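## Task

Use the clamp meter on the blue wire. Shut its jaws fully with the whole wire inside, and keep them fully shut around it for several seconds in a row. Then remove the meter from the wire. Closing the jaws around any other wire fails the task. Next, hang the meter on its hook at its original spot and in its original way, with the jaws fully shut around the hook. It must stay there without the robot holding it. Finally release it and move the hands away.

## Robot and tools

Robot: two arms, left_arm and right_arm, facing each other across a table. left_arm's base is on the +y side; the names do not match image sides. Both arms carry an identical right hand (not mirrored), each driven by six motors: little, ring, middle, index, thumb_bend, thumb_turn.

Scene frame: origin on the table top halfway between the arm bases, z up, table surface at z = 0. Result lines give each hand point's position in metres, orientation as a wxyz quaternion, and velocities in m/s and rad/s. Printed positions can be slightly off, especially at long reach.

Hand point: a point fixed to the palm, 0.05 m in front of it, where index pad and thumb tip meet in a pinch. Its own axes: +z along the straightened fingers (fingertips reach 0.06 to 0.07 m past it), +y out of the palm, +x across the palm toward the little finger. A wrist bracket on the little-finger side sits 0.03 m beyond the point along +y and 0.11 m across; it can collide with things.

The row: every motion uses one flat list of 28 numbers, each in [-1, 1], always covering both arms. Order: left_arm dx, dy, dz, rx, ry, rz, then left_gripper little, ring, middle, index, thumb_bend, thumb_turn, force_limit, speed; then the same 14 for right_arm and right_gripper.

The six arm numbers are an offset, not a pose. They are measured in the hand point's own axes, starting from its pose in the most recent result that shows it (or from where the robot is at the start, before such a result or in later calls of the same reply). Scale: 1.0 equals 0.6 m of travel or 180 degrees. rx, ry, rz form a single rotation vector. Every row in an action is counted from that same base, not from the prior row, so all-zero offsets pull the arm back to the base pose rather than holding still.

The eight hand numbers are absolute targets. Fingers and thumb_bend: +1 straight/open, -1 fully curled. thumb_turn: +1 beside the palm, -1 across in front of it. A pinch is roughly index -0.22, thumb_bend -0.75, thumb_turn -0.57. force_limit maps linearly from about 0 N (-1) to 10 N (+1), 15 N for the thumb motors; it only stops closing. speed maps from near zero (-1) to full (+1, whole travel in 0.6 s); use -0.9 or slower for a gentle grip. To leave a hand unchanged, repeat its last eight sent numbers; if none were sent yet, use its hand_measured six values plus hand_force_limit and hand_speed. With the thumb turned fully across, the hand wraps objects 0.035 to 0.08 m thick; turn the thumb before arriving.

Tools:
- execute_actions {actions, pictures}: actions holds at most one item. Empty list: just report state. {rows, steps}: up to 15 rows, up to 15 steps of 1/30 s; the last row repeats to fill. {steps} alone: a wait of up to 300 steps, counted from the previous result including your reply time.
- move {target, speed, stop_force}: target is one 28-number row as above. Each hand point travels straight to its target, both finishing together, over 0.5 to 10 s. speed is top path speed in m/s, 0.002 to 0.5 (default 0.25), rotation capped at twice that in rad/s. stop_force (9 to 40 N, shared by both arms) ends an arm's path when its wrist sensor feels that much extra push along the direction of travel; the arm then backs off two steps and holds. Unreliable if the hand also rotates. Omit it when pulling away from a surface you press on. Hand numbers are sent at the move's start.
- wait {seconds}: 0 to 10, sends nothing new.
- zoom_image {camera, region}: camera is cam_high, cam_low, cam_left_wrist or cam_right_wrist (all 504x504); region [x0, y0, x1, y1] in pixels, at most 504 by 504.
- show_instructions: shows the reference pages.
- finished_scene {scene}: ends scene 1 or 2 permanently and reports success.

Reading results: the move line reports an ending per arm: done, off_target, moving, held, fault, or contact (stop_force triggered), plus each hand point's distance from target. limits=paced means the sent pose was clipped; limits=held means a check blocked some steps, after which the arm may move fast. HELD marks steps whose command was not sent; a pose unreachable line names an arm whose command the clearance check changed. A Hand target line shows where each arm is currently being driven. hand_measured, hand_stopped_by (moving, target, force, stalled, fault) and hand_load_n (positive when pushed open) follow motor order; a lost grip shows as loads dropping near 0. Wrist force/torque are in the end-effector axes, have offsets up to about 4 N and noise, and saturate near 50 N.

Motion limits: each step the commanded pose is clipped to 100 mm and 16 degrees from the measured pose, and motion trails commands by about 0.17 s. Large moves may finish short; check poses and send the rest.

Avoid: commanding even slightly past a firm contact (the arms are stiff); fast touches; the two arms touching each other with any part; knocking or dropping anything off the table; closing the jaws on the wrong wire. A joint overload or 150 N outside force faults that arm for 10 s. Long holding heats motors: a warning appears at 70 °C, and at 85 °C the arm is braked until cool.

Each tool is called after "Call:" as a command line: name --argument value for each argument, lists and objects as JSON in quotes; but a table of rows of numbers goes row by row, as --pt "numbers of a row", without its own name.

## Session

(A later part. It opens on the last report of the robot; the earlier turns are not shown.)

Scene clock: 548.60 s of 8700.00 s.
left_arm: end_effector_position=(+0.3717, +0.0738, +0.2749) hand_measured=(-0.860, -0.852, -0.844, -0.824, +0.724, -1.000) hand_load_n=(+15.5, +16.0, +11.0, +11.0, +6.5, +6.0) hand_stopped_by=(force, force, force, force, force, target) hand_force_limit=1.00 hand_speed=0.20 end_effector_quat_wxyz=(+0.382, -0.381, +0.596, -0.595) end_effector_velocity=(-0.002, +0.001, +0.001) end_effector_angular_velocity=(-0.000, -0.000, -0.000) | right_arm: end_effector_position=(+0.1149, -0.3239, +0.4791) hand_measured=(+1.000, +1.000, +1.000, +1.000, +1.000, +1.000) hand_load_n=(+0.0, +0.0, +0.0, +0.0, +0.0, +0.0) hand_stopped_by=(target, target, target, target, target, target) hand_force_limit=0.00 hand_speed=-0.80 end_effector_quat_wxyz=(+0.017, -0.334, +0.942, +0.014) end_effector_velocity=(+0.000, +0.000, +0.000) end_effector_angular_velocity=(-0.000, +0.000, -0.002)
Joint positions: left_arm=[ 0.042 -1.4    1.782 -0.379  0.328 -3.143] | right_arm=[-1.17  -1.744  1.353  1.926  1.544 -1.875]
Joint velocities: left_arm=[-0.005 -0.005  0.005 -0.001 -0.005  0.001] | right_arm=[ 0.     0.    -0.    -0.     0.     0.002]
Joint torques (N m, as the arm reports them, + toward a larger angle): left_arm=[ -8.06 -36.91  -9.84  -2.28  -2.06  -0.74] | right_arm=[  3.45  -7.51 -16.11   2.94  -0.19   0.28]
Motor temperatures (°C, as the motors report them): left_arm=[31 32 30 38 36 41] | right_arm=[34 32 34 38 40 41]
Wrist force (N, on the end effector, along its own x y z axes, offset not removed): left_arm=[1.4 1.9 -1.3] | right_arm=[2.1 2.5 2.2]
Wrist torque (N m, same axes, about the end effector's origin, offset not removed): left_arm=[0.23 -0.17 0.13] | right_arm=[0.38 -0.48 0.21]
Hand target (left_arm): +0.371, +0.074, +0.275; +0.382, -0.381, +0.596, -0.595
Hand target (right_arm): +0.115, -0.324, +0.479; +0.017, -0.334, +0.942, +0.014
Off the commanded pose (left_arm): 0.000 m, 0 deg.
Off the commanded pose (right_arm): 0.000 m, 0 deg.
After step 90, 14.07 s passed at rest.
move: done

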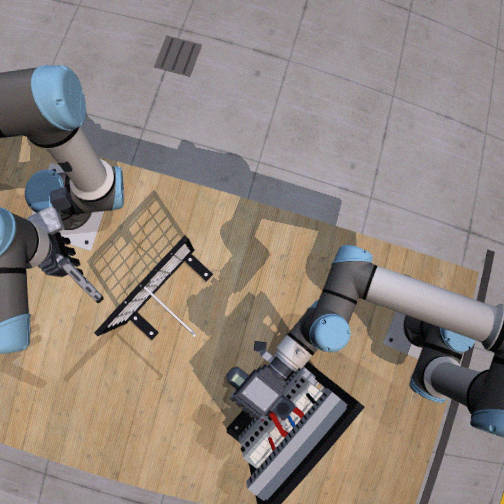

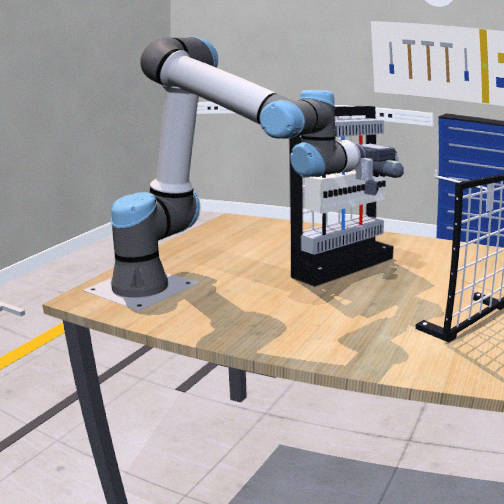

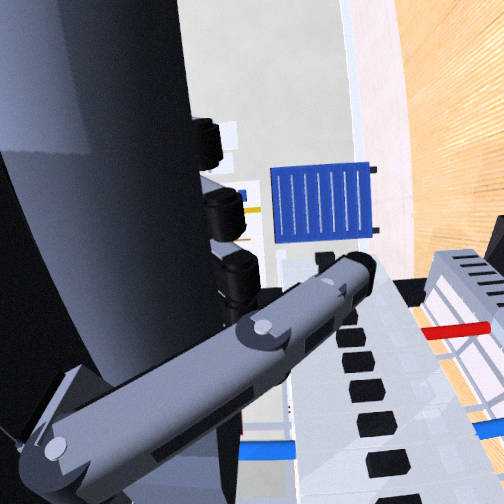

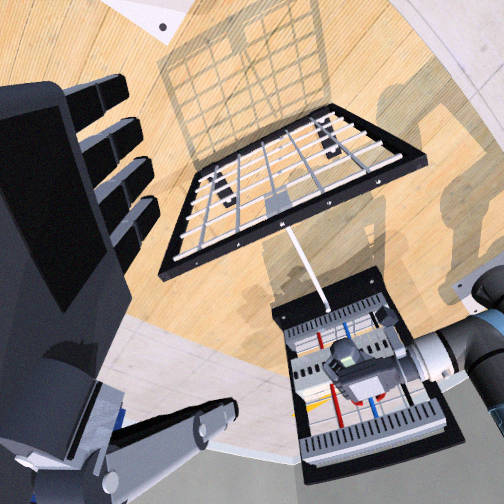

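Call:
move --target '[0.022,0,-0.005,0,0,0,-1,-1,-0.95,-0.95,-0.6,-1,1,0.2,0,0,0,0,0,0,1,1,1,1,1,1,0,-0.8]' --speed 0.02 --stop_force 9

Call:
zoom_image --camera "cam_high" --region '[255, 380, 325, 450]'

Scene clock: 565.27 s of 8700.00 s.
left_arm: end_effector_position=(+0.3636, +0.0632, +0.2749) hand_measured=(-0.860, -0.852, -0.844, -0.824, +0.724, -1.000) hand_load_n=(+15.5, +16.0, +11.0, +11.0, +6.5, +6.0) hand_stopped_by=(force, force, force, force, force, target) hand_force_limit=1.00 hand_speed=0.20 end_effector_quat_wxyz=(+0.382, -0.381, +0.596, -0.595) end_effector_velocity=(-0.001, -0.002, +0.000) end_effector_angular_velocity=(-0.001, +0.001, +0.000) | right_arm: end_effector_position=(+0.1149, -0.3239, +0.4791) hand_measured=(+1.000, +1.000, +1.000, +1.000, +1.000, +1.000) hand_load_n=(+0.0, +0.0, +0.0, +0.0, +0.0, +0.0) hand_stopped_by=(target, target, target, target, target, target) hand_force_limit=0.00 hand_speed=-0.80 end_effector_quat_wxyz=(+0.017, -0.334, +0.942, +0.014) end_effector_velocity=(-0.000, -0.000, +0.000) end_effector_angular_velocity=(+0.001, -0.002, -0.001)
Joint positions: left_arm=[ 0.026 -1.379  1.757 -0.374  0.312 -3.143] | right_arm=[-1.17  -1.744  1.353  1.926  1.544 -1.875]
Joint velocities: left_arm=[-0.002  0.003 -0.005  0.002 -0.002 -0.002] | right_arm=[ 0.    -0.002 -0.     0.    -0.     0.001]
Joint torques (N m, as the arm reports them, + toward a larger angle): left_arm=[ -9.36 -16.76 -33.07   1.3   -2.31  -2.26] | right_arm=[  2.57  -8.24 -16.23   2.94  -0.17   0.26]
Motor temperatures (°C, as the motors report them): left_arm=[31 32 30 38 36 41] | right_arm=[34 32 34 38 40 41]
Wrist force (N, on the end effector, along its own x y z axes, offset not removed): left_arm=[1.4 1.4 -0.6] | right_arm=[3.6 -0.3 1.2]
Wrist torque (N m, same axes, about the end effector's origin, offset not removed): left_arm=[-0.03 -0.16 -0.07] | right_arm=[-0.09 -0.64 0.30]
Hand target (left_arm): +0.363, +0.063, +0.275; +0.382, -0.381, +0.596, -0.595
Hand target (right_arm): +0.115, -0.324, +0.479; +0.017, -0.334, +0.942, +0.014
Off the commanded pose (left_arm): 0.000 m, 0 deg.
Off the commanded pose (right_arm): 0.000 m, 0 deg.
After step 90, 12.70 s passed at rest.
move: done

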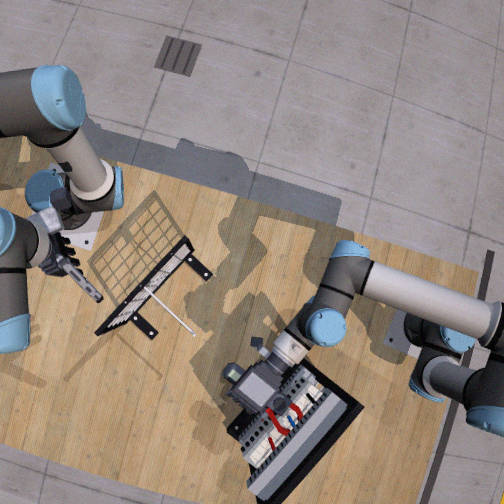

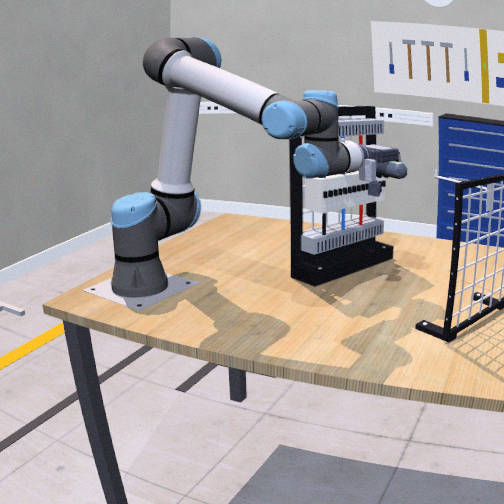

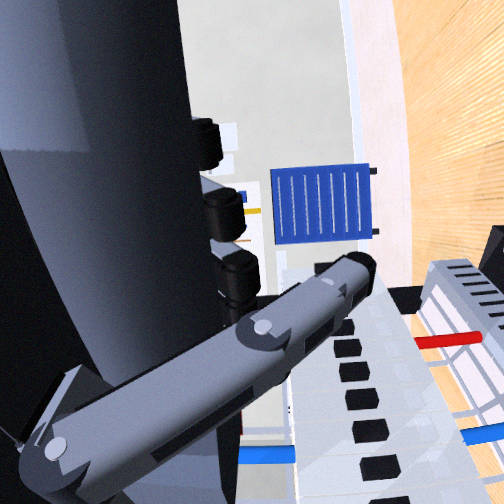

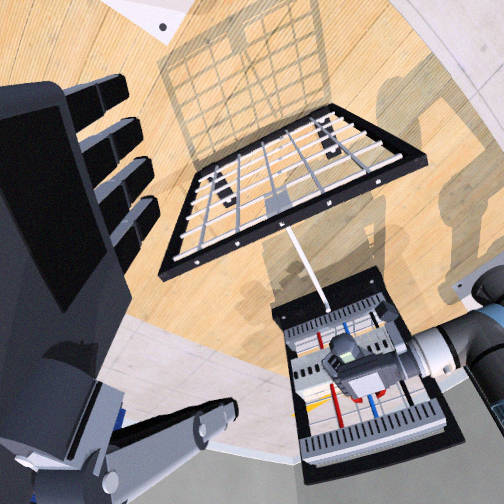

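Region (255, 380, 325, 450) of cam_high's 504x504 image, scaled by 7.200, with more detail than that image has.

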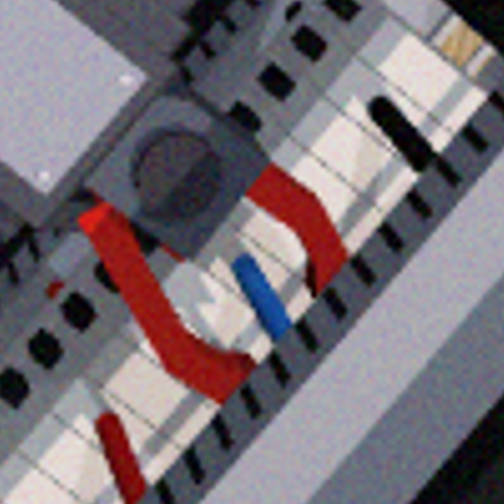

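Call:
move --target '[0.058,0,0,0,0,0,-1,-1,-0.95,-0.95,-0.6,-1,1,0.2,0,0,0,0,0,0,1,1,1,1,1,1,0,-0.8]' --speed 0.025 --stop_force 9

Call:
zoom_image --camera "cam_high" --region '[245, 365, 325, 445]'

Scene clock: 582.03 s of 8700.00 s.
left_arm: end_effector_position=(+0.3492, +0.0318, +0.2749) hand_measured=(-0.860, -0.852, -0.844, -0.824, +0.724, -1.000) hand_load_n=(+15.5, +16.0, +11.0, +11.0, +6.5, +6.0) hand_stopped_by=(force, force, force, force, force, target) hand_force_limit=1.00 hand_speed=0.20 end_effector_quat_wxyz=(+0.382, -0.381, +0.596, -0.595) end_effector_velocity=(-0.001, -0.002, +0.001) end_effector_angular_velocity=(-0.003, +0.002, +0.000) | right_arm: end_effector_position=(+0.1149, -0.3239, +0.4791) hand_measured=(+1.000, +1.000, +1.000, +1.000, +1.000, +1.000) hand_load_n=(+0.0, +0.0, +0.0, +0.0, +0.0, +0.0) hand_stopped_by=(target, target, target, target, target, target) hand_force_limit=0.00 hand_speed=-0.80 end_effector_quat_wxyz=(+0.017, -0.334, +0.942, +0.014) end_effector_velocity=(-0.000, -0.000, +0.000) end_effector_angular_velocity=(-0.000, -0.001, -0.000)
Joint positions: left_arm=[ 0.004 -1.312  1.673 -0.357  0.29  -3.143] | right_arm=[-1.17  -1.744  1.353  1.926  1.544 -1.875]
Joint velocities: left_arm=[-0.001  0.004 -0.007  0.004 -0.001 -0.004] | right_arm=[-0.    -0.001 -0.    -0.     0.001  0.   ]
Joint torques (N m, as the arm reports them, + toward a larger angle): left_arm=[ -8.93 -20.96 -33.17   1.57  -2.13  -2.23] | right_arm=[  2.68  -7.52 -15.77   3.    -0.29   0.57]
Motor temperatures (°C, as the motors report them): left_arm=[31 32 30 38 36 41] | right_arm=[34 32 34 38 40 41]
Wrist force (N, on the end effector, along its own x y z axes, offset not removed): left_arm=[2.8 -0.2 -0.7] | right_arm=[4.3 2.0 -2.1]
Wrist torque (N m, same axes, about the end effector's origin, offset not removed): left_arm=[-0.16 -0.43 0.13] | right_arm=[0.65 -0.44 0.43]
Hand target (left_arm): +0.349, +0.032, +0.275; +0.382, -0.381, +0.596, -0.595
Hand target (right_arm): +0.115, -0.324, +0.479; +0.017, -0.334, +0.942, +0.014
Off the commanded pose (left_arm): 0.000 m, 0 deg.
Off the commanded pose (right_arm): 0.000 m, 0 deg.
After step 90, 12.07 s passed at rest.
move: done

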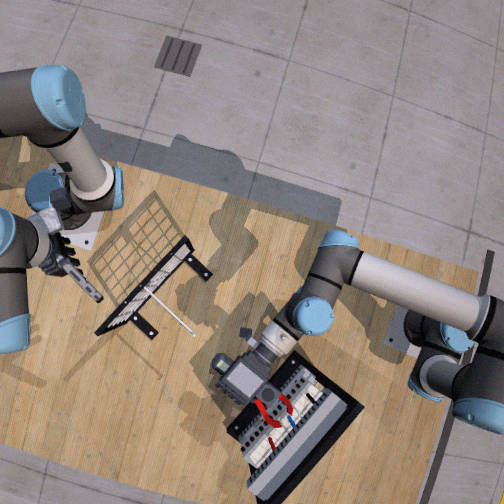

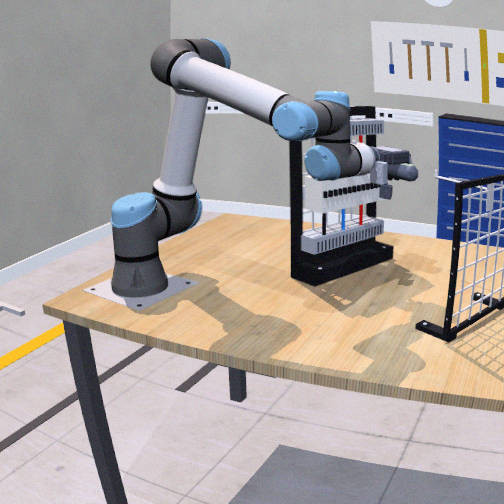

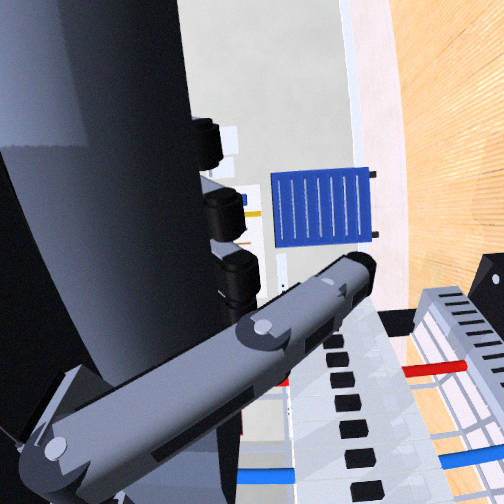

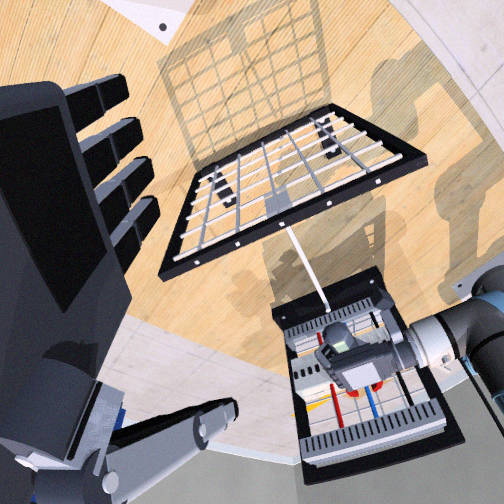

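Region (245, 365, 325, 445) of cam_high's 504x504 image, scaled by 6.300, with more detail than that image has.

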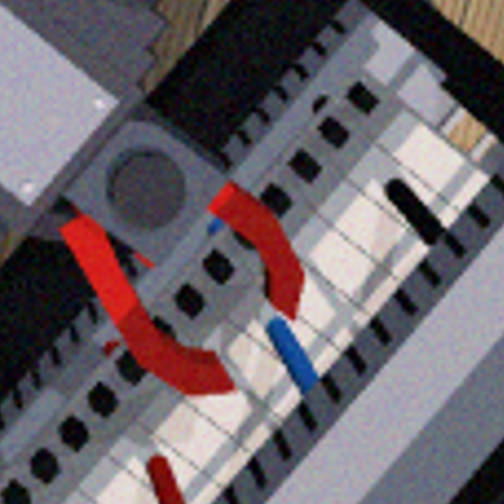

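Call:
move --target '[0.0553,0,-0.014,0,0,0,-1,-1,-0.95,-0.95,-0.6,-1,1,0.2,0,0,0,0,0,0,1,1,1,1,1,1,0,-0.8]' --speed 0.06

Call:
move --target '[0.0273,0.1717,-0.002,0.0087,0.0087,0.5,-1,-1,-0.95,-0.95,-0.6,-1,1,0.2,0,0,0,0,0,0,1,1,1,1,1,1,0,-0.8]' --speed 0.25

Scene clock: 604.10 s of 8700.00 s.
left_arm: end_effector_position=(+0.3279, +0.0054, +0.2749) hand_measured=(-0.860, -0.852, -0.844, -0.824, +0.724, -1.000) hand_load_n=(+15.5, +16.0, +11.0, +11.0, +6.5, +6.0) hand_stopped_by=(force, force, force, force, force, target) hand_force_limit=1.00 hand_speed=0.20 end_effector_quat_wxyz=(+0.382, -0.381, +0.596, -0.595) end_effector_velocity=(-0.002, -0.002, -0.001) end_effector_angular_velocity=(+0.005, -0.001, +0.000) | right_arm: end_effector_position=(+0.1149, -0.3239, +0.4791) hand_measured=(+1.000, +1.000, +1.000, +1.000, +1.000, +1.000) hand_load_n=(+0.0, +0.0, +0.0, +0.0, +0.0, +0.0) hand_stopped_by=(target, target, target, target, target, target) hand_force_limit=0.00 hand_speed=-0.80 end_effector_quat_wxyz=(+0.017, -0.334, +0.942, +0.014) end_effector_velocity=(+0.000, +0.000, -0.000) end_effector_angular_velocity=(-0.001, +0.001, -0.000)
Joint positions: left_arm=[-0.031 -1.257  1.6   -0.339  0.256 -3.143] | right_arm=[-1.17  -1.744  1.353  1.926  1.544 -1.875]
Joint velocities: left_arm=[-0.002  0.007 -0.007  0.006 -0.002 -0.001] | right_arm=[ 0.     0.001 -0.001  0.     0.     0.001]
Joint torques (N m, as the arm reports them, + toward a larger angle): left_arm=[ -8.39 -22.33 -33.43   1.3   -2.26  -2.3 ] | right_arm=[  2.17  -8.32 -15.61   3.05  -0.18   0.52]
Motor temperatures (°C, as the motors report them): left_arm=[31 32 30 38 36 41] | right_arm=[34 32 34 38 40 41]
Wrist force (N, on the end effector, along its own x y z axes, offset not removed): left_arm=[1.6 0.0 -1.8] | right_arm=[2.5 0.4 2.3]
Wrist torque (N m, same axes, about the end effector's origin, offset not removed): left_arm=[-0.28 -0.35 -0.01] | right_arm=[0.12 -0.44 0.19]
Hand target (left_arm): +0.328, +0.005, +0.275; +0.382, -0.381, +0.596, -0.595
Hand target (right_arm): +0.115, -0.324, +0.479; +0.017, -0.334, +0.942, +0.014
Off the commanded pose (left_arm): 0.000 m, 0 deg.
Off the commanded pose (right_arm): 0.000 m, 0 deg.
After step 90, 18.10 s passed at rest.
move: done

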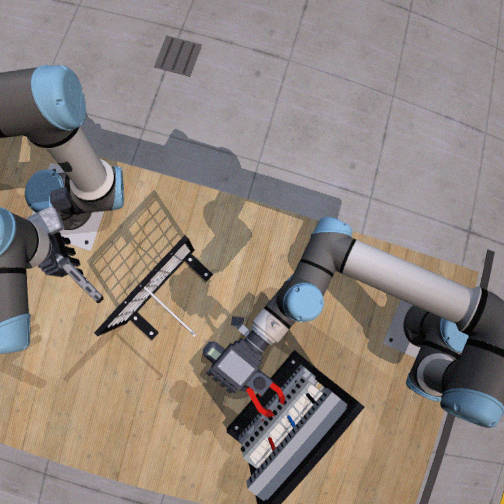

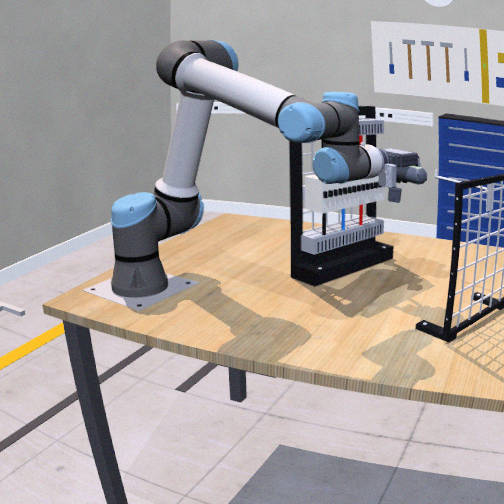

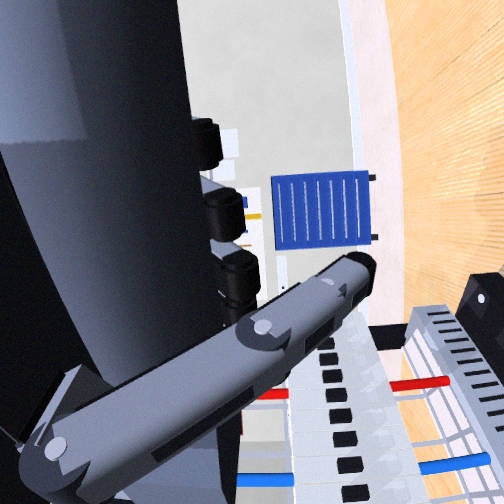

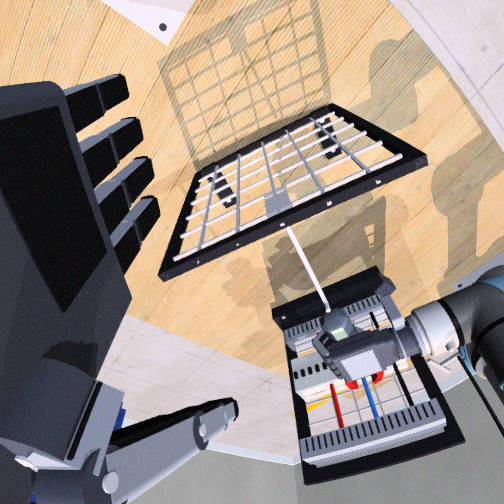

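Scene clock: 607.80 s of 8700.00 s.
left_arm: end_effector_position=(+0.3200, -0.0090, +0.1719) hand_measured=(-0.860, -0.852, -0.844, -0.824, +0.724, -1.000) hand_load_n=(+15.5, +16.0, +11.0, +11.0, +6.5, +6.0) hand_stopped_by=(force, force, force, force, force, target) hand_force_limit=1.00 hand_speed=0.20 end_effector_quat_wxyz=(+0.687, +0.164, +0.689, -0.163) end_effector_velocity=(-0.000, -0.000, +0.000) end_effector_angular_velocity=(+0.003, -0.014, -0.002) | right_arm: end_effector_position=(+0.1149, -0.3239, +0.4791) hand_measured=(+1.000, +1.000, +1.000, +1.000, +1.000, +1.000) hand_load_n=(+0.0, +0.0, +0.0, +0.0, +0.0, +0.0) hand_stopped_by=(target, target, target, target, target, target) hand_force_limit=0.00 hand_speed=-0.80 end_effector_quat_wxyz=(+0.017, -0.334, +0.942, +0.014) end_effector_velocity=(-0.000, +0.000, +0.000) end_effector_angular_velocity=(+0.001, +0.001, +0.001)
Joint positions: left_arm=[-0.054 -0.953  1.704 -0.742  0.267 -1.579] | right_arm=[-1.17  -1.744  1.353  1.926  1.544 -1.875]
Joint velocities: left_arm=[ 0.001 -0.002  0.015 -0.054  0.002  0.049] | right_arm=[ 0.    -0.     0.001 -0.    -0.002 -0.001]
Joint torques (N m, as the arm reports them, + toward a larger angle): left_arm=[  9.15 -52.28  -5.97  -1.59   2.43   2.15] | right_arm=[  2.3   -8.08 -15.76   3.09  -0.06   0.38]
Motor temperatures (°C, as the motors report them): left_arm=[31 32 30 38 36 41] | right_arm=[34 32 34 38 40 41]
Wrist force (N, on the end effector, along its own x y z axes, offset not removed): left_arm=[4.6 -1.9 -1.6] | right_arm=[0.8 0.2 0.5]
Wrist torque (N m, same axes, about the end effector's origin, offset not removed): left_arm=[-0.07 -0.55 0.15] | right_arm=[0.17 -0.15 0.09]
Hand target (left_arm): +0.320, -0.009, +0.172; +0.688, +0.164, +0.688, -0.163
Hand target (right_arm): +0.115, -0.324, +0.479; +0.017, -0.334, +0.942, +0.014
Off the commanded pose (left_arm): 0.000 m, 0 deg.
Off the commanded pose (right_arm): 0.000 m, 0 deg.
move: done

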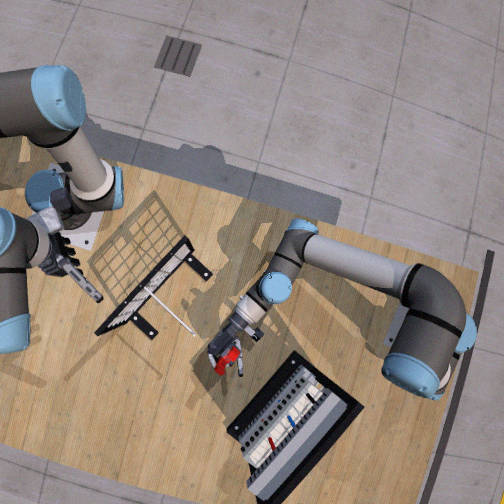

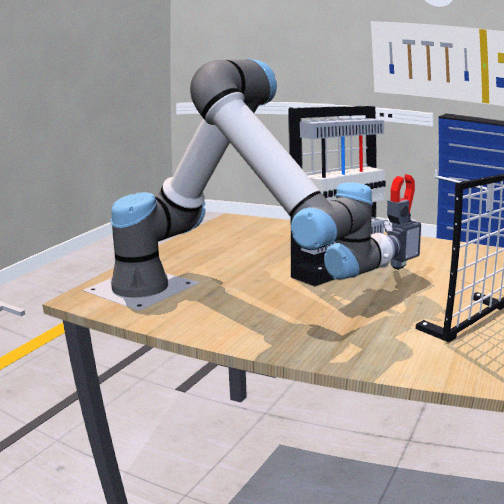

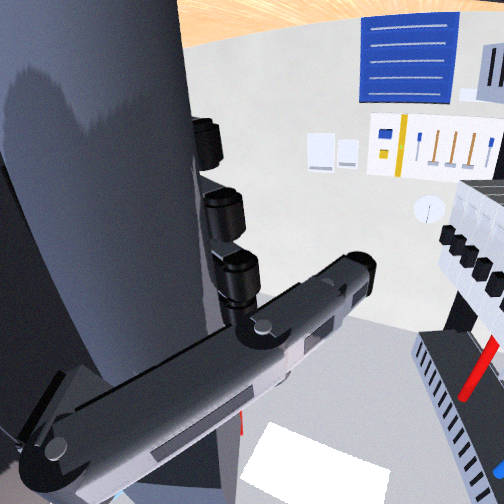

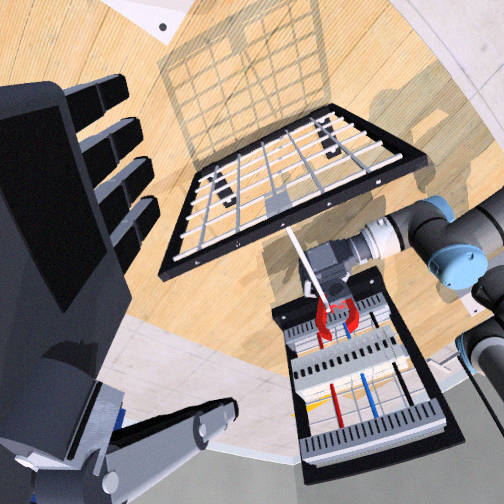

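Call:
move --target '[0,-0.2335,0,0,0,0,-1,-1,-0.95,-0.95,-0.6,-1,1,0.2,0,0,0,0,0,0,1,1,1,1,1,1,0,-0.8]' --speed 0.09 --stop_force 9

Call:
zoom_image --camera "cam_right_wrist" --region '[260, 220, 360, 320]'

Call:
zoom_image --camera "cam_high" --region '[150, 290, 220, 360]'

Call:
zoom_image --camera "cam_low" --region '[410, 160, 490, 240]'

Scene clock: 620.20 s of 8700.00 s.
left_arm: end_effector_position=(+0.2573, -0.1340, +0.1719) hand_measured=(-0.860, -0.852, -0.844, -0.824, +0.724, -1.000) hand_load_n=(+15.5, +16.0, +11.0, +11.0, +6.5, +6.0) hand_stopped_by=(force, force, force, force, force, target) hand_force_limit=1.00 hand_speed=0.20 end_effector_quat_wxyz=(+0.687, +0.164, +0.688, -0.163) end_effector_velocity=(-0.001, -0.003, -0.000) end_effector_angular_velocity=(+0.002, +0.004, +0.001) | right_arm: end_effector_position=(+0.1149, -0.3239, +0.4791) hand_measured=(+1.000, +1.000, +1.000, +1.000, +1.000, +1.000) hand_load_n=(+0.0, +0.0, +0.0, +0.0, +0.0, +0.0) hand_stopped_by=(target, target, target, target, target, target) hand_force_limit=0.00 hand_speed=-0.80 end_effector_quat_wxyz=(+0.017, -0.334, +0.942, +0.014) end_effector_velocity=(-0.000, -0.000, +0.000) end_effector_angular_velocity=(+0.000, -0.001, +0.001)
Joint positions: left_arm=[-0.109 -0.708  1.237 -0.521  0.212 -1.577] | right_arm=[-1.17  -1.744  1.353  1.926  1.544 -1.875]
Joint velocities: left_arm=[-0.001  0.01  -0.021  0.033 -0.002 -0.021] | right_arm=[ 0.    -0.001 -0.001 -0.     0.    -0.001]
Joint torques (N m, as the arm reports them, + toward a larger angle): left_arm=[ -8.45 -42.49 -28.88   1.49  -2.18  -2.39] | right_arm=[  1.46  -7.77 -15.7    3.25   0.11   0.37]
Motor temperatures (°C, as the motors report them): left_arm=[31 32 30 38 36 41] | right_arm=[34 32 34 38 40 41]
Wrist force (N, on the end effector, along its own x y z axes, offset not removed): left_arm=[2.5 -2.2 -1.3] | right_arm=[2.2 0.6 1.2]
Wrist torque (N m, same axes, about the end effector's origin, offset not removed): left_arm=[-0.11 -0.18 -0.03] | right_arm=[0.21 -0.35 0.08]
Hand target (left_arm): +0.257, -0.134, +0.172; +0.687, +0.164, +0.689, -0.163
Hand target (right_arm): +0.115, -0.324, +0.479; +0.017, -0.334, +0.942, +0.014
Off the commanded pose (left_arm): 0.000 m, 0 deg.
Off the commanded pose (right_arm): 0.000 m, 0 deg.
After step 90, 7.37 s passed at rest.
move: done

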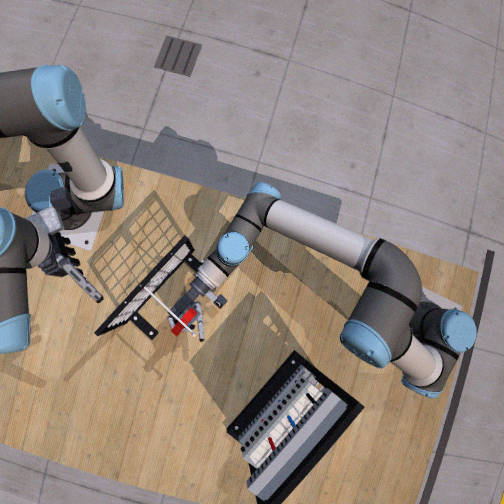

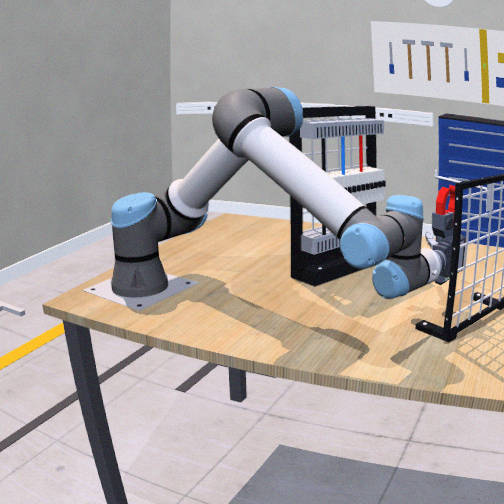

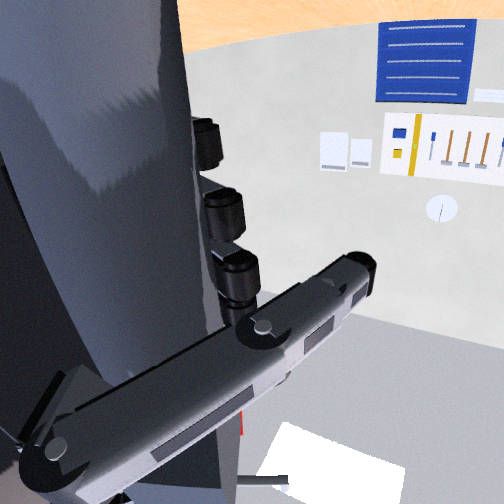

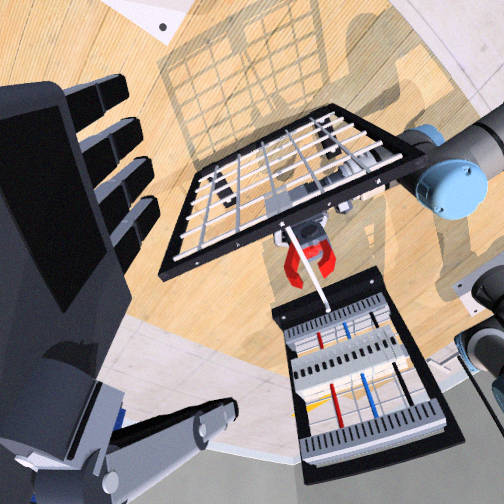

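Region (260, 220, 360, 320) of cam_right_wrist's 504x504 image, scaled by 5.040, with more detail than that image has.

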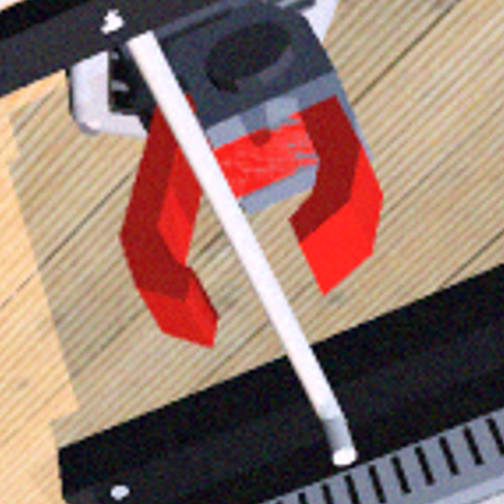

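Region (150, 290, 220, 360) of cam_high's 504x504 image, scaled by 7.200, with more detail than that image has.

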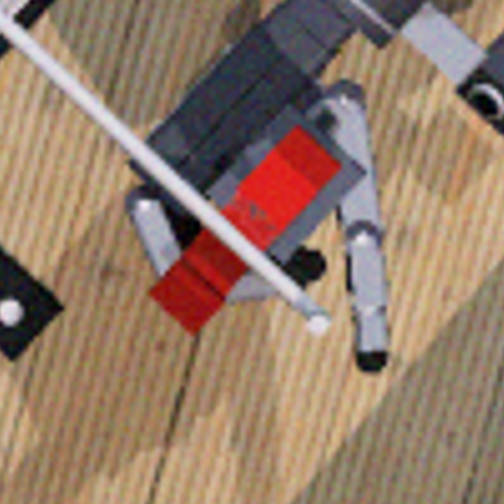

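Region (410, 160, 490, 240) of cam_low's 504x504 image, scaled by 6.300, with more detail than that image has.

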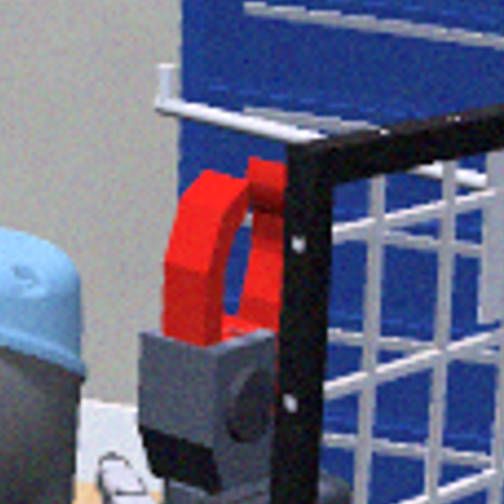

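Call:
move --target '[-0.018,0,-0.003,0,0,0,-1,-1,-0.95,-0.95,-0.6,-1,1,0.2,0,0,0,0,0,0,1,1,1,1,1,1,0,-0.8]' --speed 0.02 --stop_force 9

Call:
zoom_image --camera "cam_right_wrist" --region '[260, 220, 360, 320]'

Call:
zoom_image --camera "cam_low" --region '[410, 160, 490, 240]'

Scene clock: 649.27 s of 8700.00 s.
left_arm: end_effector_position=(+0.2557, -0.1332, +0.1825) hand_measured=(-0.860, -0.852, -0.844, -0.824, +0.724, -1.000) hand_load_n=(+15.5, +16.0, +11.0, +11.0, +6.5, +6.0) hand_stopped_by=(force, force, force, force, force, target) hand_force_limit=1.00 hand_speed=0.20 end_effector_quat_wxyz=(+0.688, +0.164, +0.688, -0.163) end_effector_velocity=(-0.000, -0.000, +0.004) end_effector_angular_velocity=(-0.000, -0.000, +0.000) | right_arm: end_effector_position=(+0.1149, -0.3239, +0.4791) hand_measured=(+1.000, +1.000, +1.000, +1.000, +1.000, +1.000) hand_load_n=(+0.0, +0.0, +0.0, +0.0, +0.0, +0.0) hand_stopped_by=(target, target, target, target, target, target) hand_force_limit=0.00 hand_speed=-0.80 end_effector_quat_wxyz=(+0.017, -0.334, +0.942, +0.014) end_effector_velocity=(-0.000, -0.000, +0.000) end_effector_angular_velocity=(+0.001, -0.002, -0.000)
Joint positions: left_arm=[-0.112 -0.723  1.235 -0.504  0.209 -1.577] | right_arm=[-1.17  -1.744  1.353  1.926  1.544 -1.875]
Joint velocities: left_arm=[-0.    -0.004 -0.002  0.004 -0.     0.002] | right_arm=[-0.    -0.002 -0.001  0.     0.     0.   ]
Joint torques (N m, as the arm reports them, + toward a larger angle): left_arm=[ -9.16 -63.49 -30.84   1.65  -2.13   2.03] | right_arm=[  2.66  -8.25 -15.51   3.03  -0.02   0.56]
Motor temperatures (°C, as the motors report them): left_arm=[31 32 30 38 36 41] | right_arm=[34 32 34 38 40 41]
Wrist force (N, on the end effector, along its own x y z axes, offset not removed): left_arm=[4.2 -0.6 -2.0] | right_arm=[2.3 -0.4 4.2]
Wrist torque (N m, same axes, about the end effector's origin, offset not removed): left_arm=[0.08 -0.46 0.06] | right_arm=[-0.27 -0.52 0.26]
Hand target (left_arm): +0.256, -0.133, +0.183; +0.688, +0.164, +0.688, -0.163
Hand target (right_arm): +0.115, -0.324, +0.479; +0.017, -0.334, +0.942, +0.014
Off the commanded pose (left_arm): 0.000 m, 0 deg.
Off the commanded pose (right_arm): 0.000 m, 0 deg.
After step 90, 25.23 s passed at rest.
move: done

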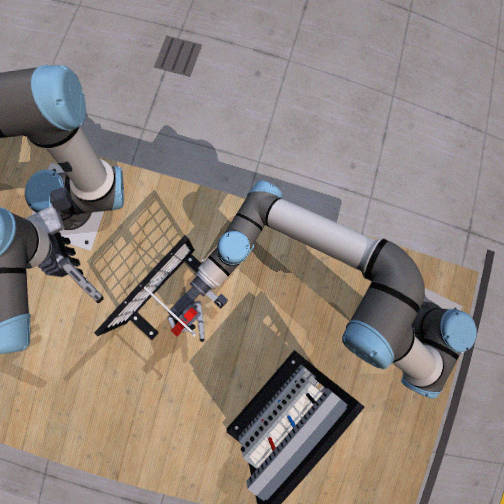

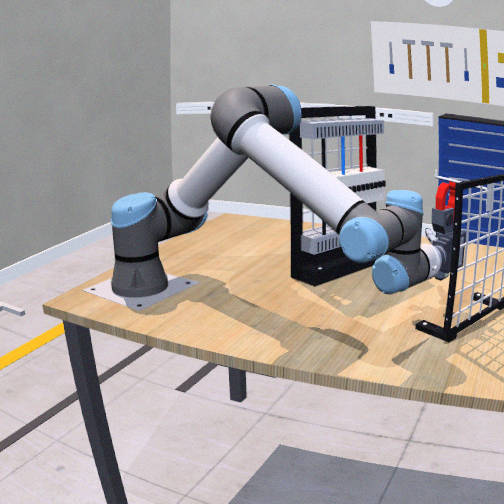

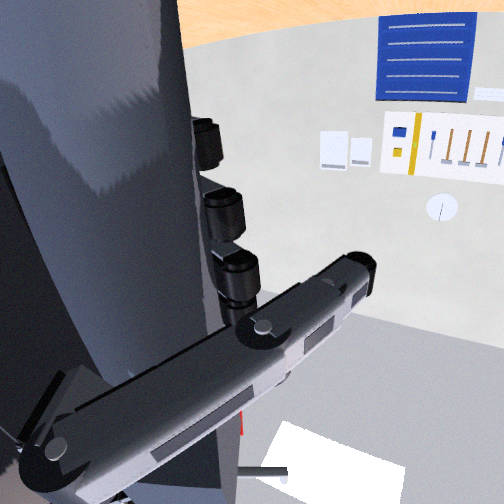

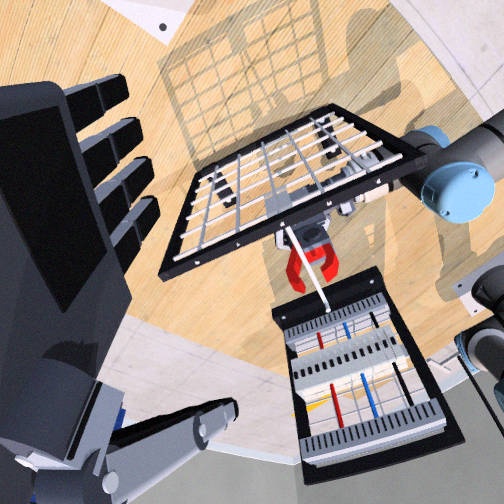

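Region (260, 220, 360, 320) of cam_right_wrist's 504x504 image, scaled by 5.040, with more detail than that image has.

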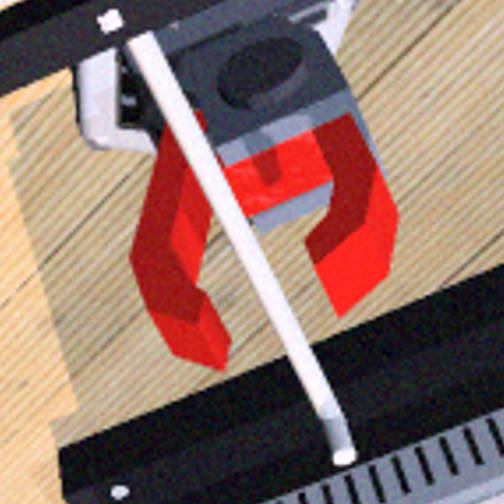

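Region (410, 160, 490, 240) of cam_low's 504x504 image, scaled by 6.300, with more detail than that image has.

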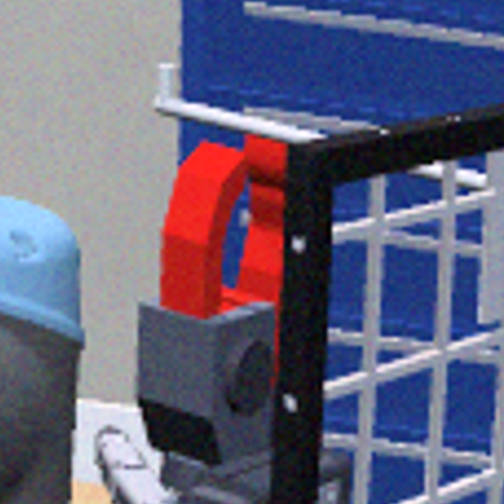

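Call:
move --target '[-0.04,0,-0.0015,0,0,0,-1,-1,-0.95,-0.95,-0.6,-1,1,0.2,0,0,0,0,0,0,1,1,1,1,1,1,0,-0.8]' --speed 0.02 --stop_force 9

Call:
zoom_image --camera "cam_right_wrist" --region '[270, 230, 370, 330]'

Call:
zoom_image --camera "cam_low" --region '[410, 160, 490, 240]'

Call:
zoom_image --camera "cam_high" --region '[150, 290, 220, 360]'

Scene clock: 665.23 s of 8700.00 s.
left_arm: end_effector_position=(+0.2550, -0.1328, +0.2062) hand_measured=(-0.860, -0.852, -0.844, -0.824, +0.724, -1.000) hand_load_n=(+15.5, +16.0, +11.0, +11.0, +6.5, +6.0) hand_stopped_by=(force, force, force, force, force, target) hand_force_limit=1.00 hand_speed=0.20 end_effector_quat_wxyz=(+0.688, +0.164, +0.688, -0.163) end_effector_velocity=(-0.000, -0.000, +0.002) end_effector_angular_velocity=(+0.002, -0.000, +0.000) | right_arm: end_effector_position=(+0.1149, -0.3239, +0.4791) hand_measured=(+1.000, +1.000, +1.000, +1.000, +1.000, +1.000) hand_load_n=(+0.0, +0.0, +0.0, +0.0, +0.0, +0.0) hand_stopped_by=(target, target, target, target, target, target) hand_force_limit=0.00 hand_speed=-0.80 end_effector_quat_wxyz=(+0.017, -0.334, +0.942, +0.014) end_effector_velocity=(-0.000, +0.000, +0.000) end_effector_angular_velocity=(+0.001, +0.000, +0.001)
Joint positions: left_arm=[-0.113 -0.752  1.221 -0.462  0.208 -1.577] | right_arm=[-1.17  -1.744  1.353  1.926  1.544 -1.875]
Joint velocities: left_arm=[-0.    -0.001 -0.003  0.007 -0.    -0.002] | right_arm=[-0.    -0.     0.    -0.    -0.001 -0.001]
Joint torques (N m, as the arm reports them, + toward a larger angle): left_arm=[ -8.89 -63.66 -31.44   1.73  -2.26  -2.14] | right_arm=[  2.56  -8.81 -15.7    3.1   -0.03   0.5 ]
Motor temperatures (°C, as the motors report them): left_arm=[31 32 30 38 36 41] | right_arm=[34 32 34 38 40 41]
Wrist force (N, on the end effector, along its own x y z axes, offset not removed): left_arm=[4.9 -2.4 -1.3] | right_arm=[2.9 0.8 2.2]
Wrist torque (N m, same axes, about the end effector's origin, offset not removed): left_arm=[-0.26 -0.56 0.20] | right_arm=[0.15 -0.64 0.21]
Hand target (left_arm): +0.255, -0.133, +0.206; +0.688, +0.164, +0.688, -0.163
Hand target (right_arm): +0.115, -0.324, +0.479; +0.017, -0.334, +0.942, +0.014
Off the commanded pose (left_arm): 0.000 m, 0 deg.
Off the commanded pose (right_arm): 0.000 m, 0 deg.
After step 90, 11.50 s passed at rest.
move: done

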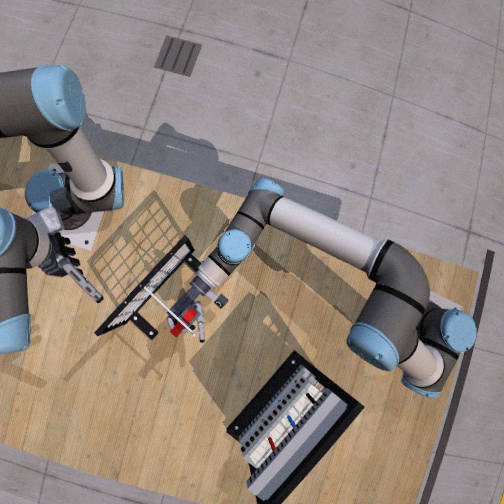

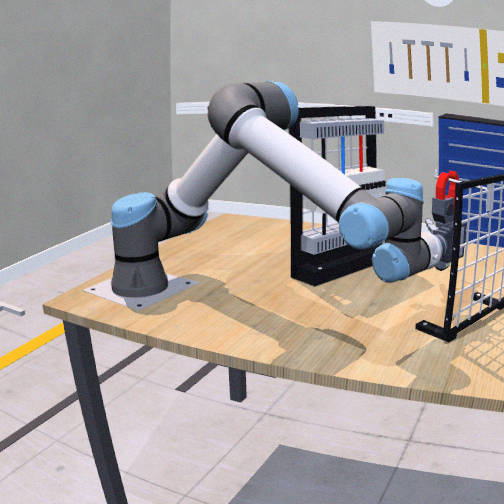

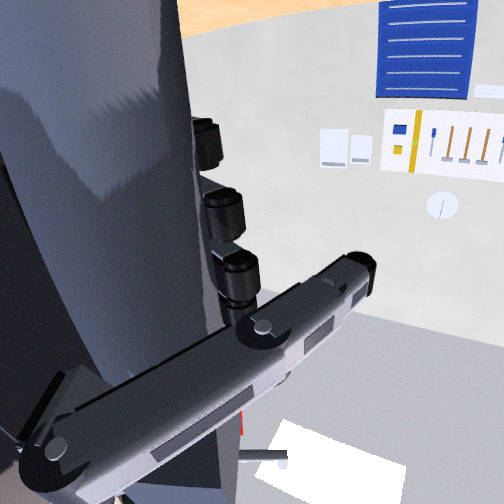

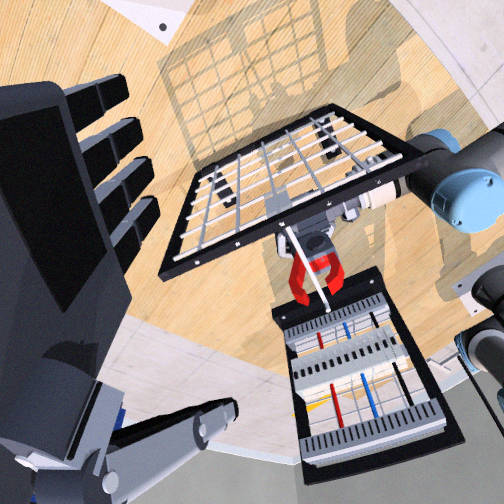

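Region (270, 230, 370, 330) of cam_right_wrist's 504x504 image, scaled by 5.040, with more detail than that image has.

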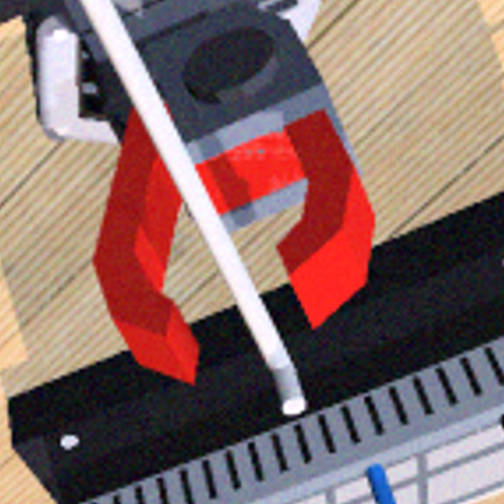

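Region (410, 160, 490, 240) of cam_low's 504x504 image, scaled by 6.300, with more detail than that image has.

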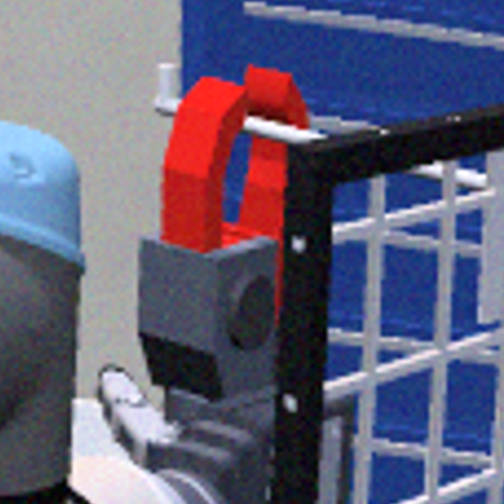

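Region (150, 290, 220, 360) of cam_high's 504x504 image, scaled by 7.200, with more detail than that image has.

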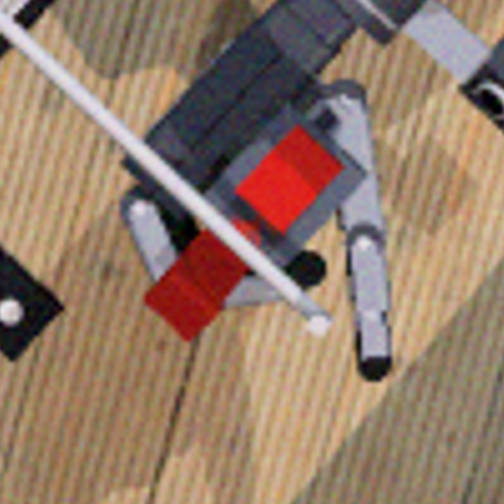

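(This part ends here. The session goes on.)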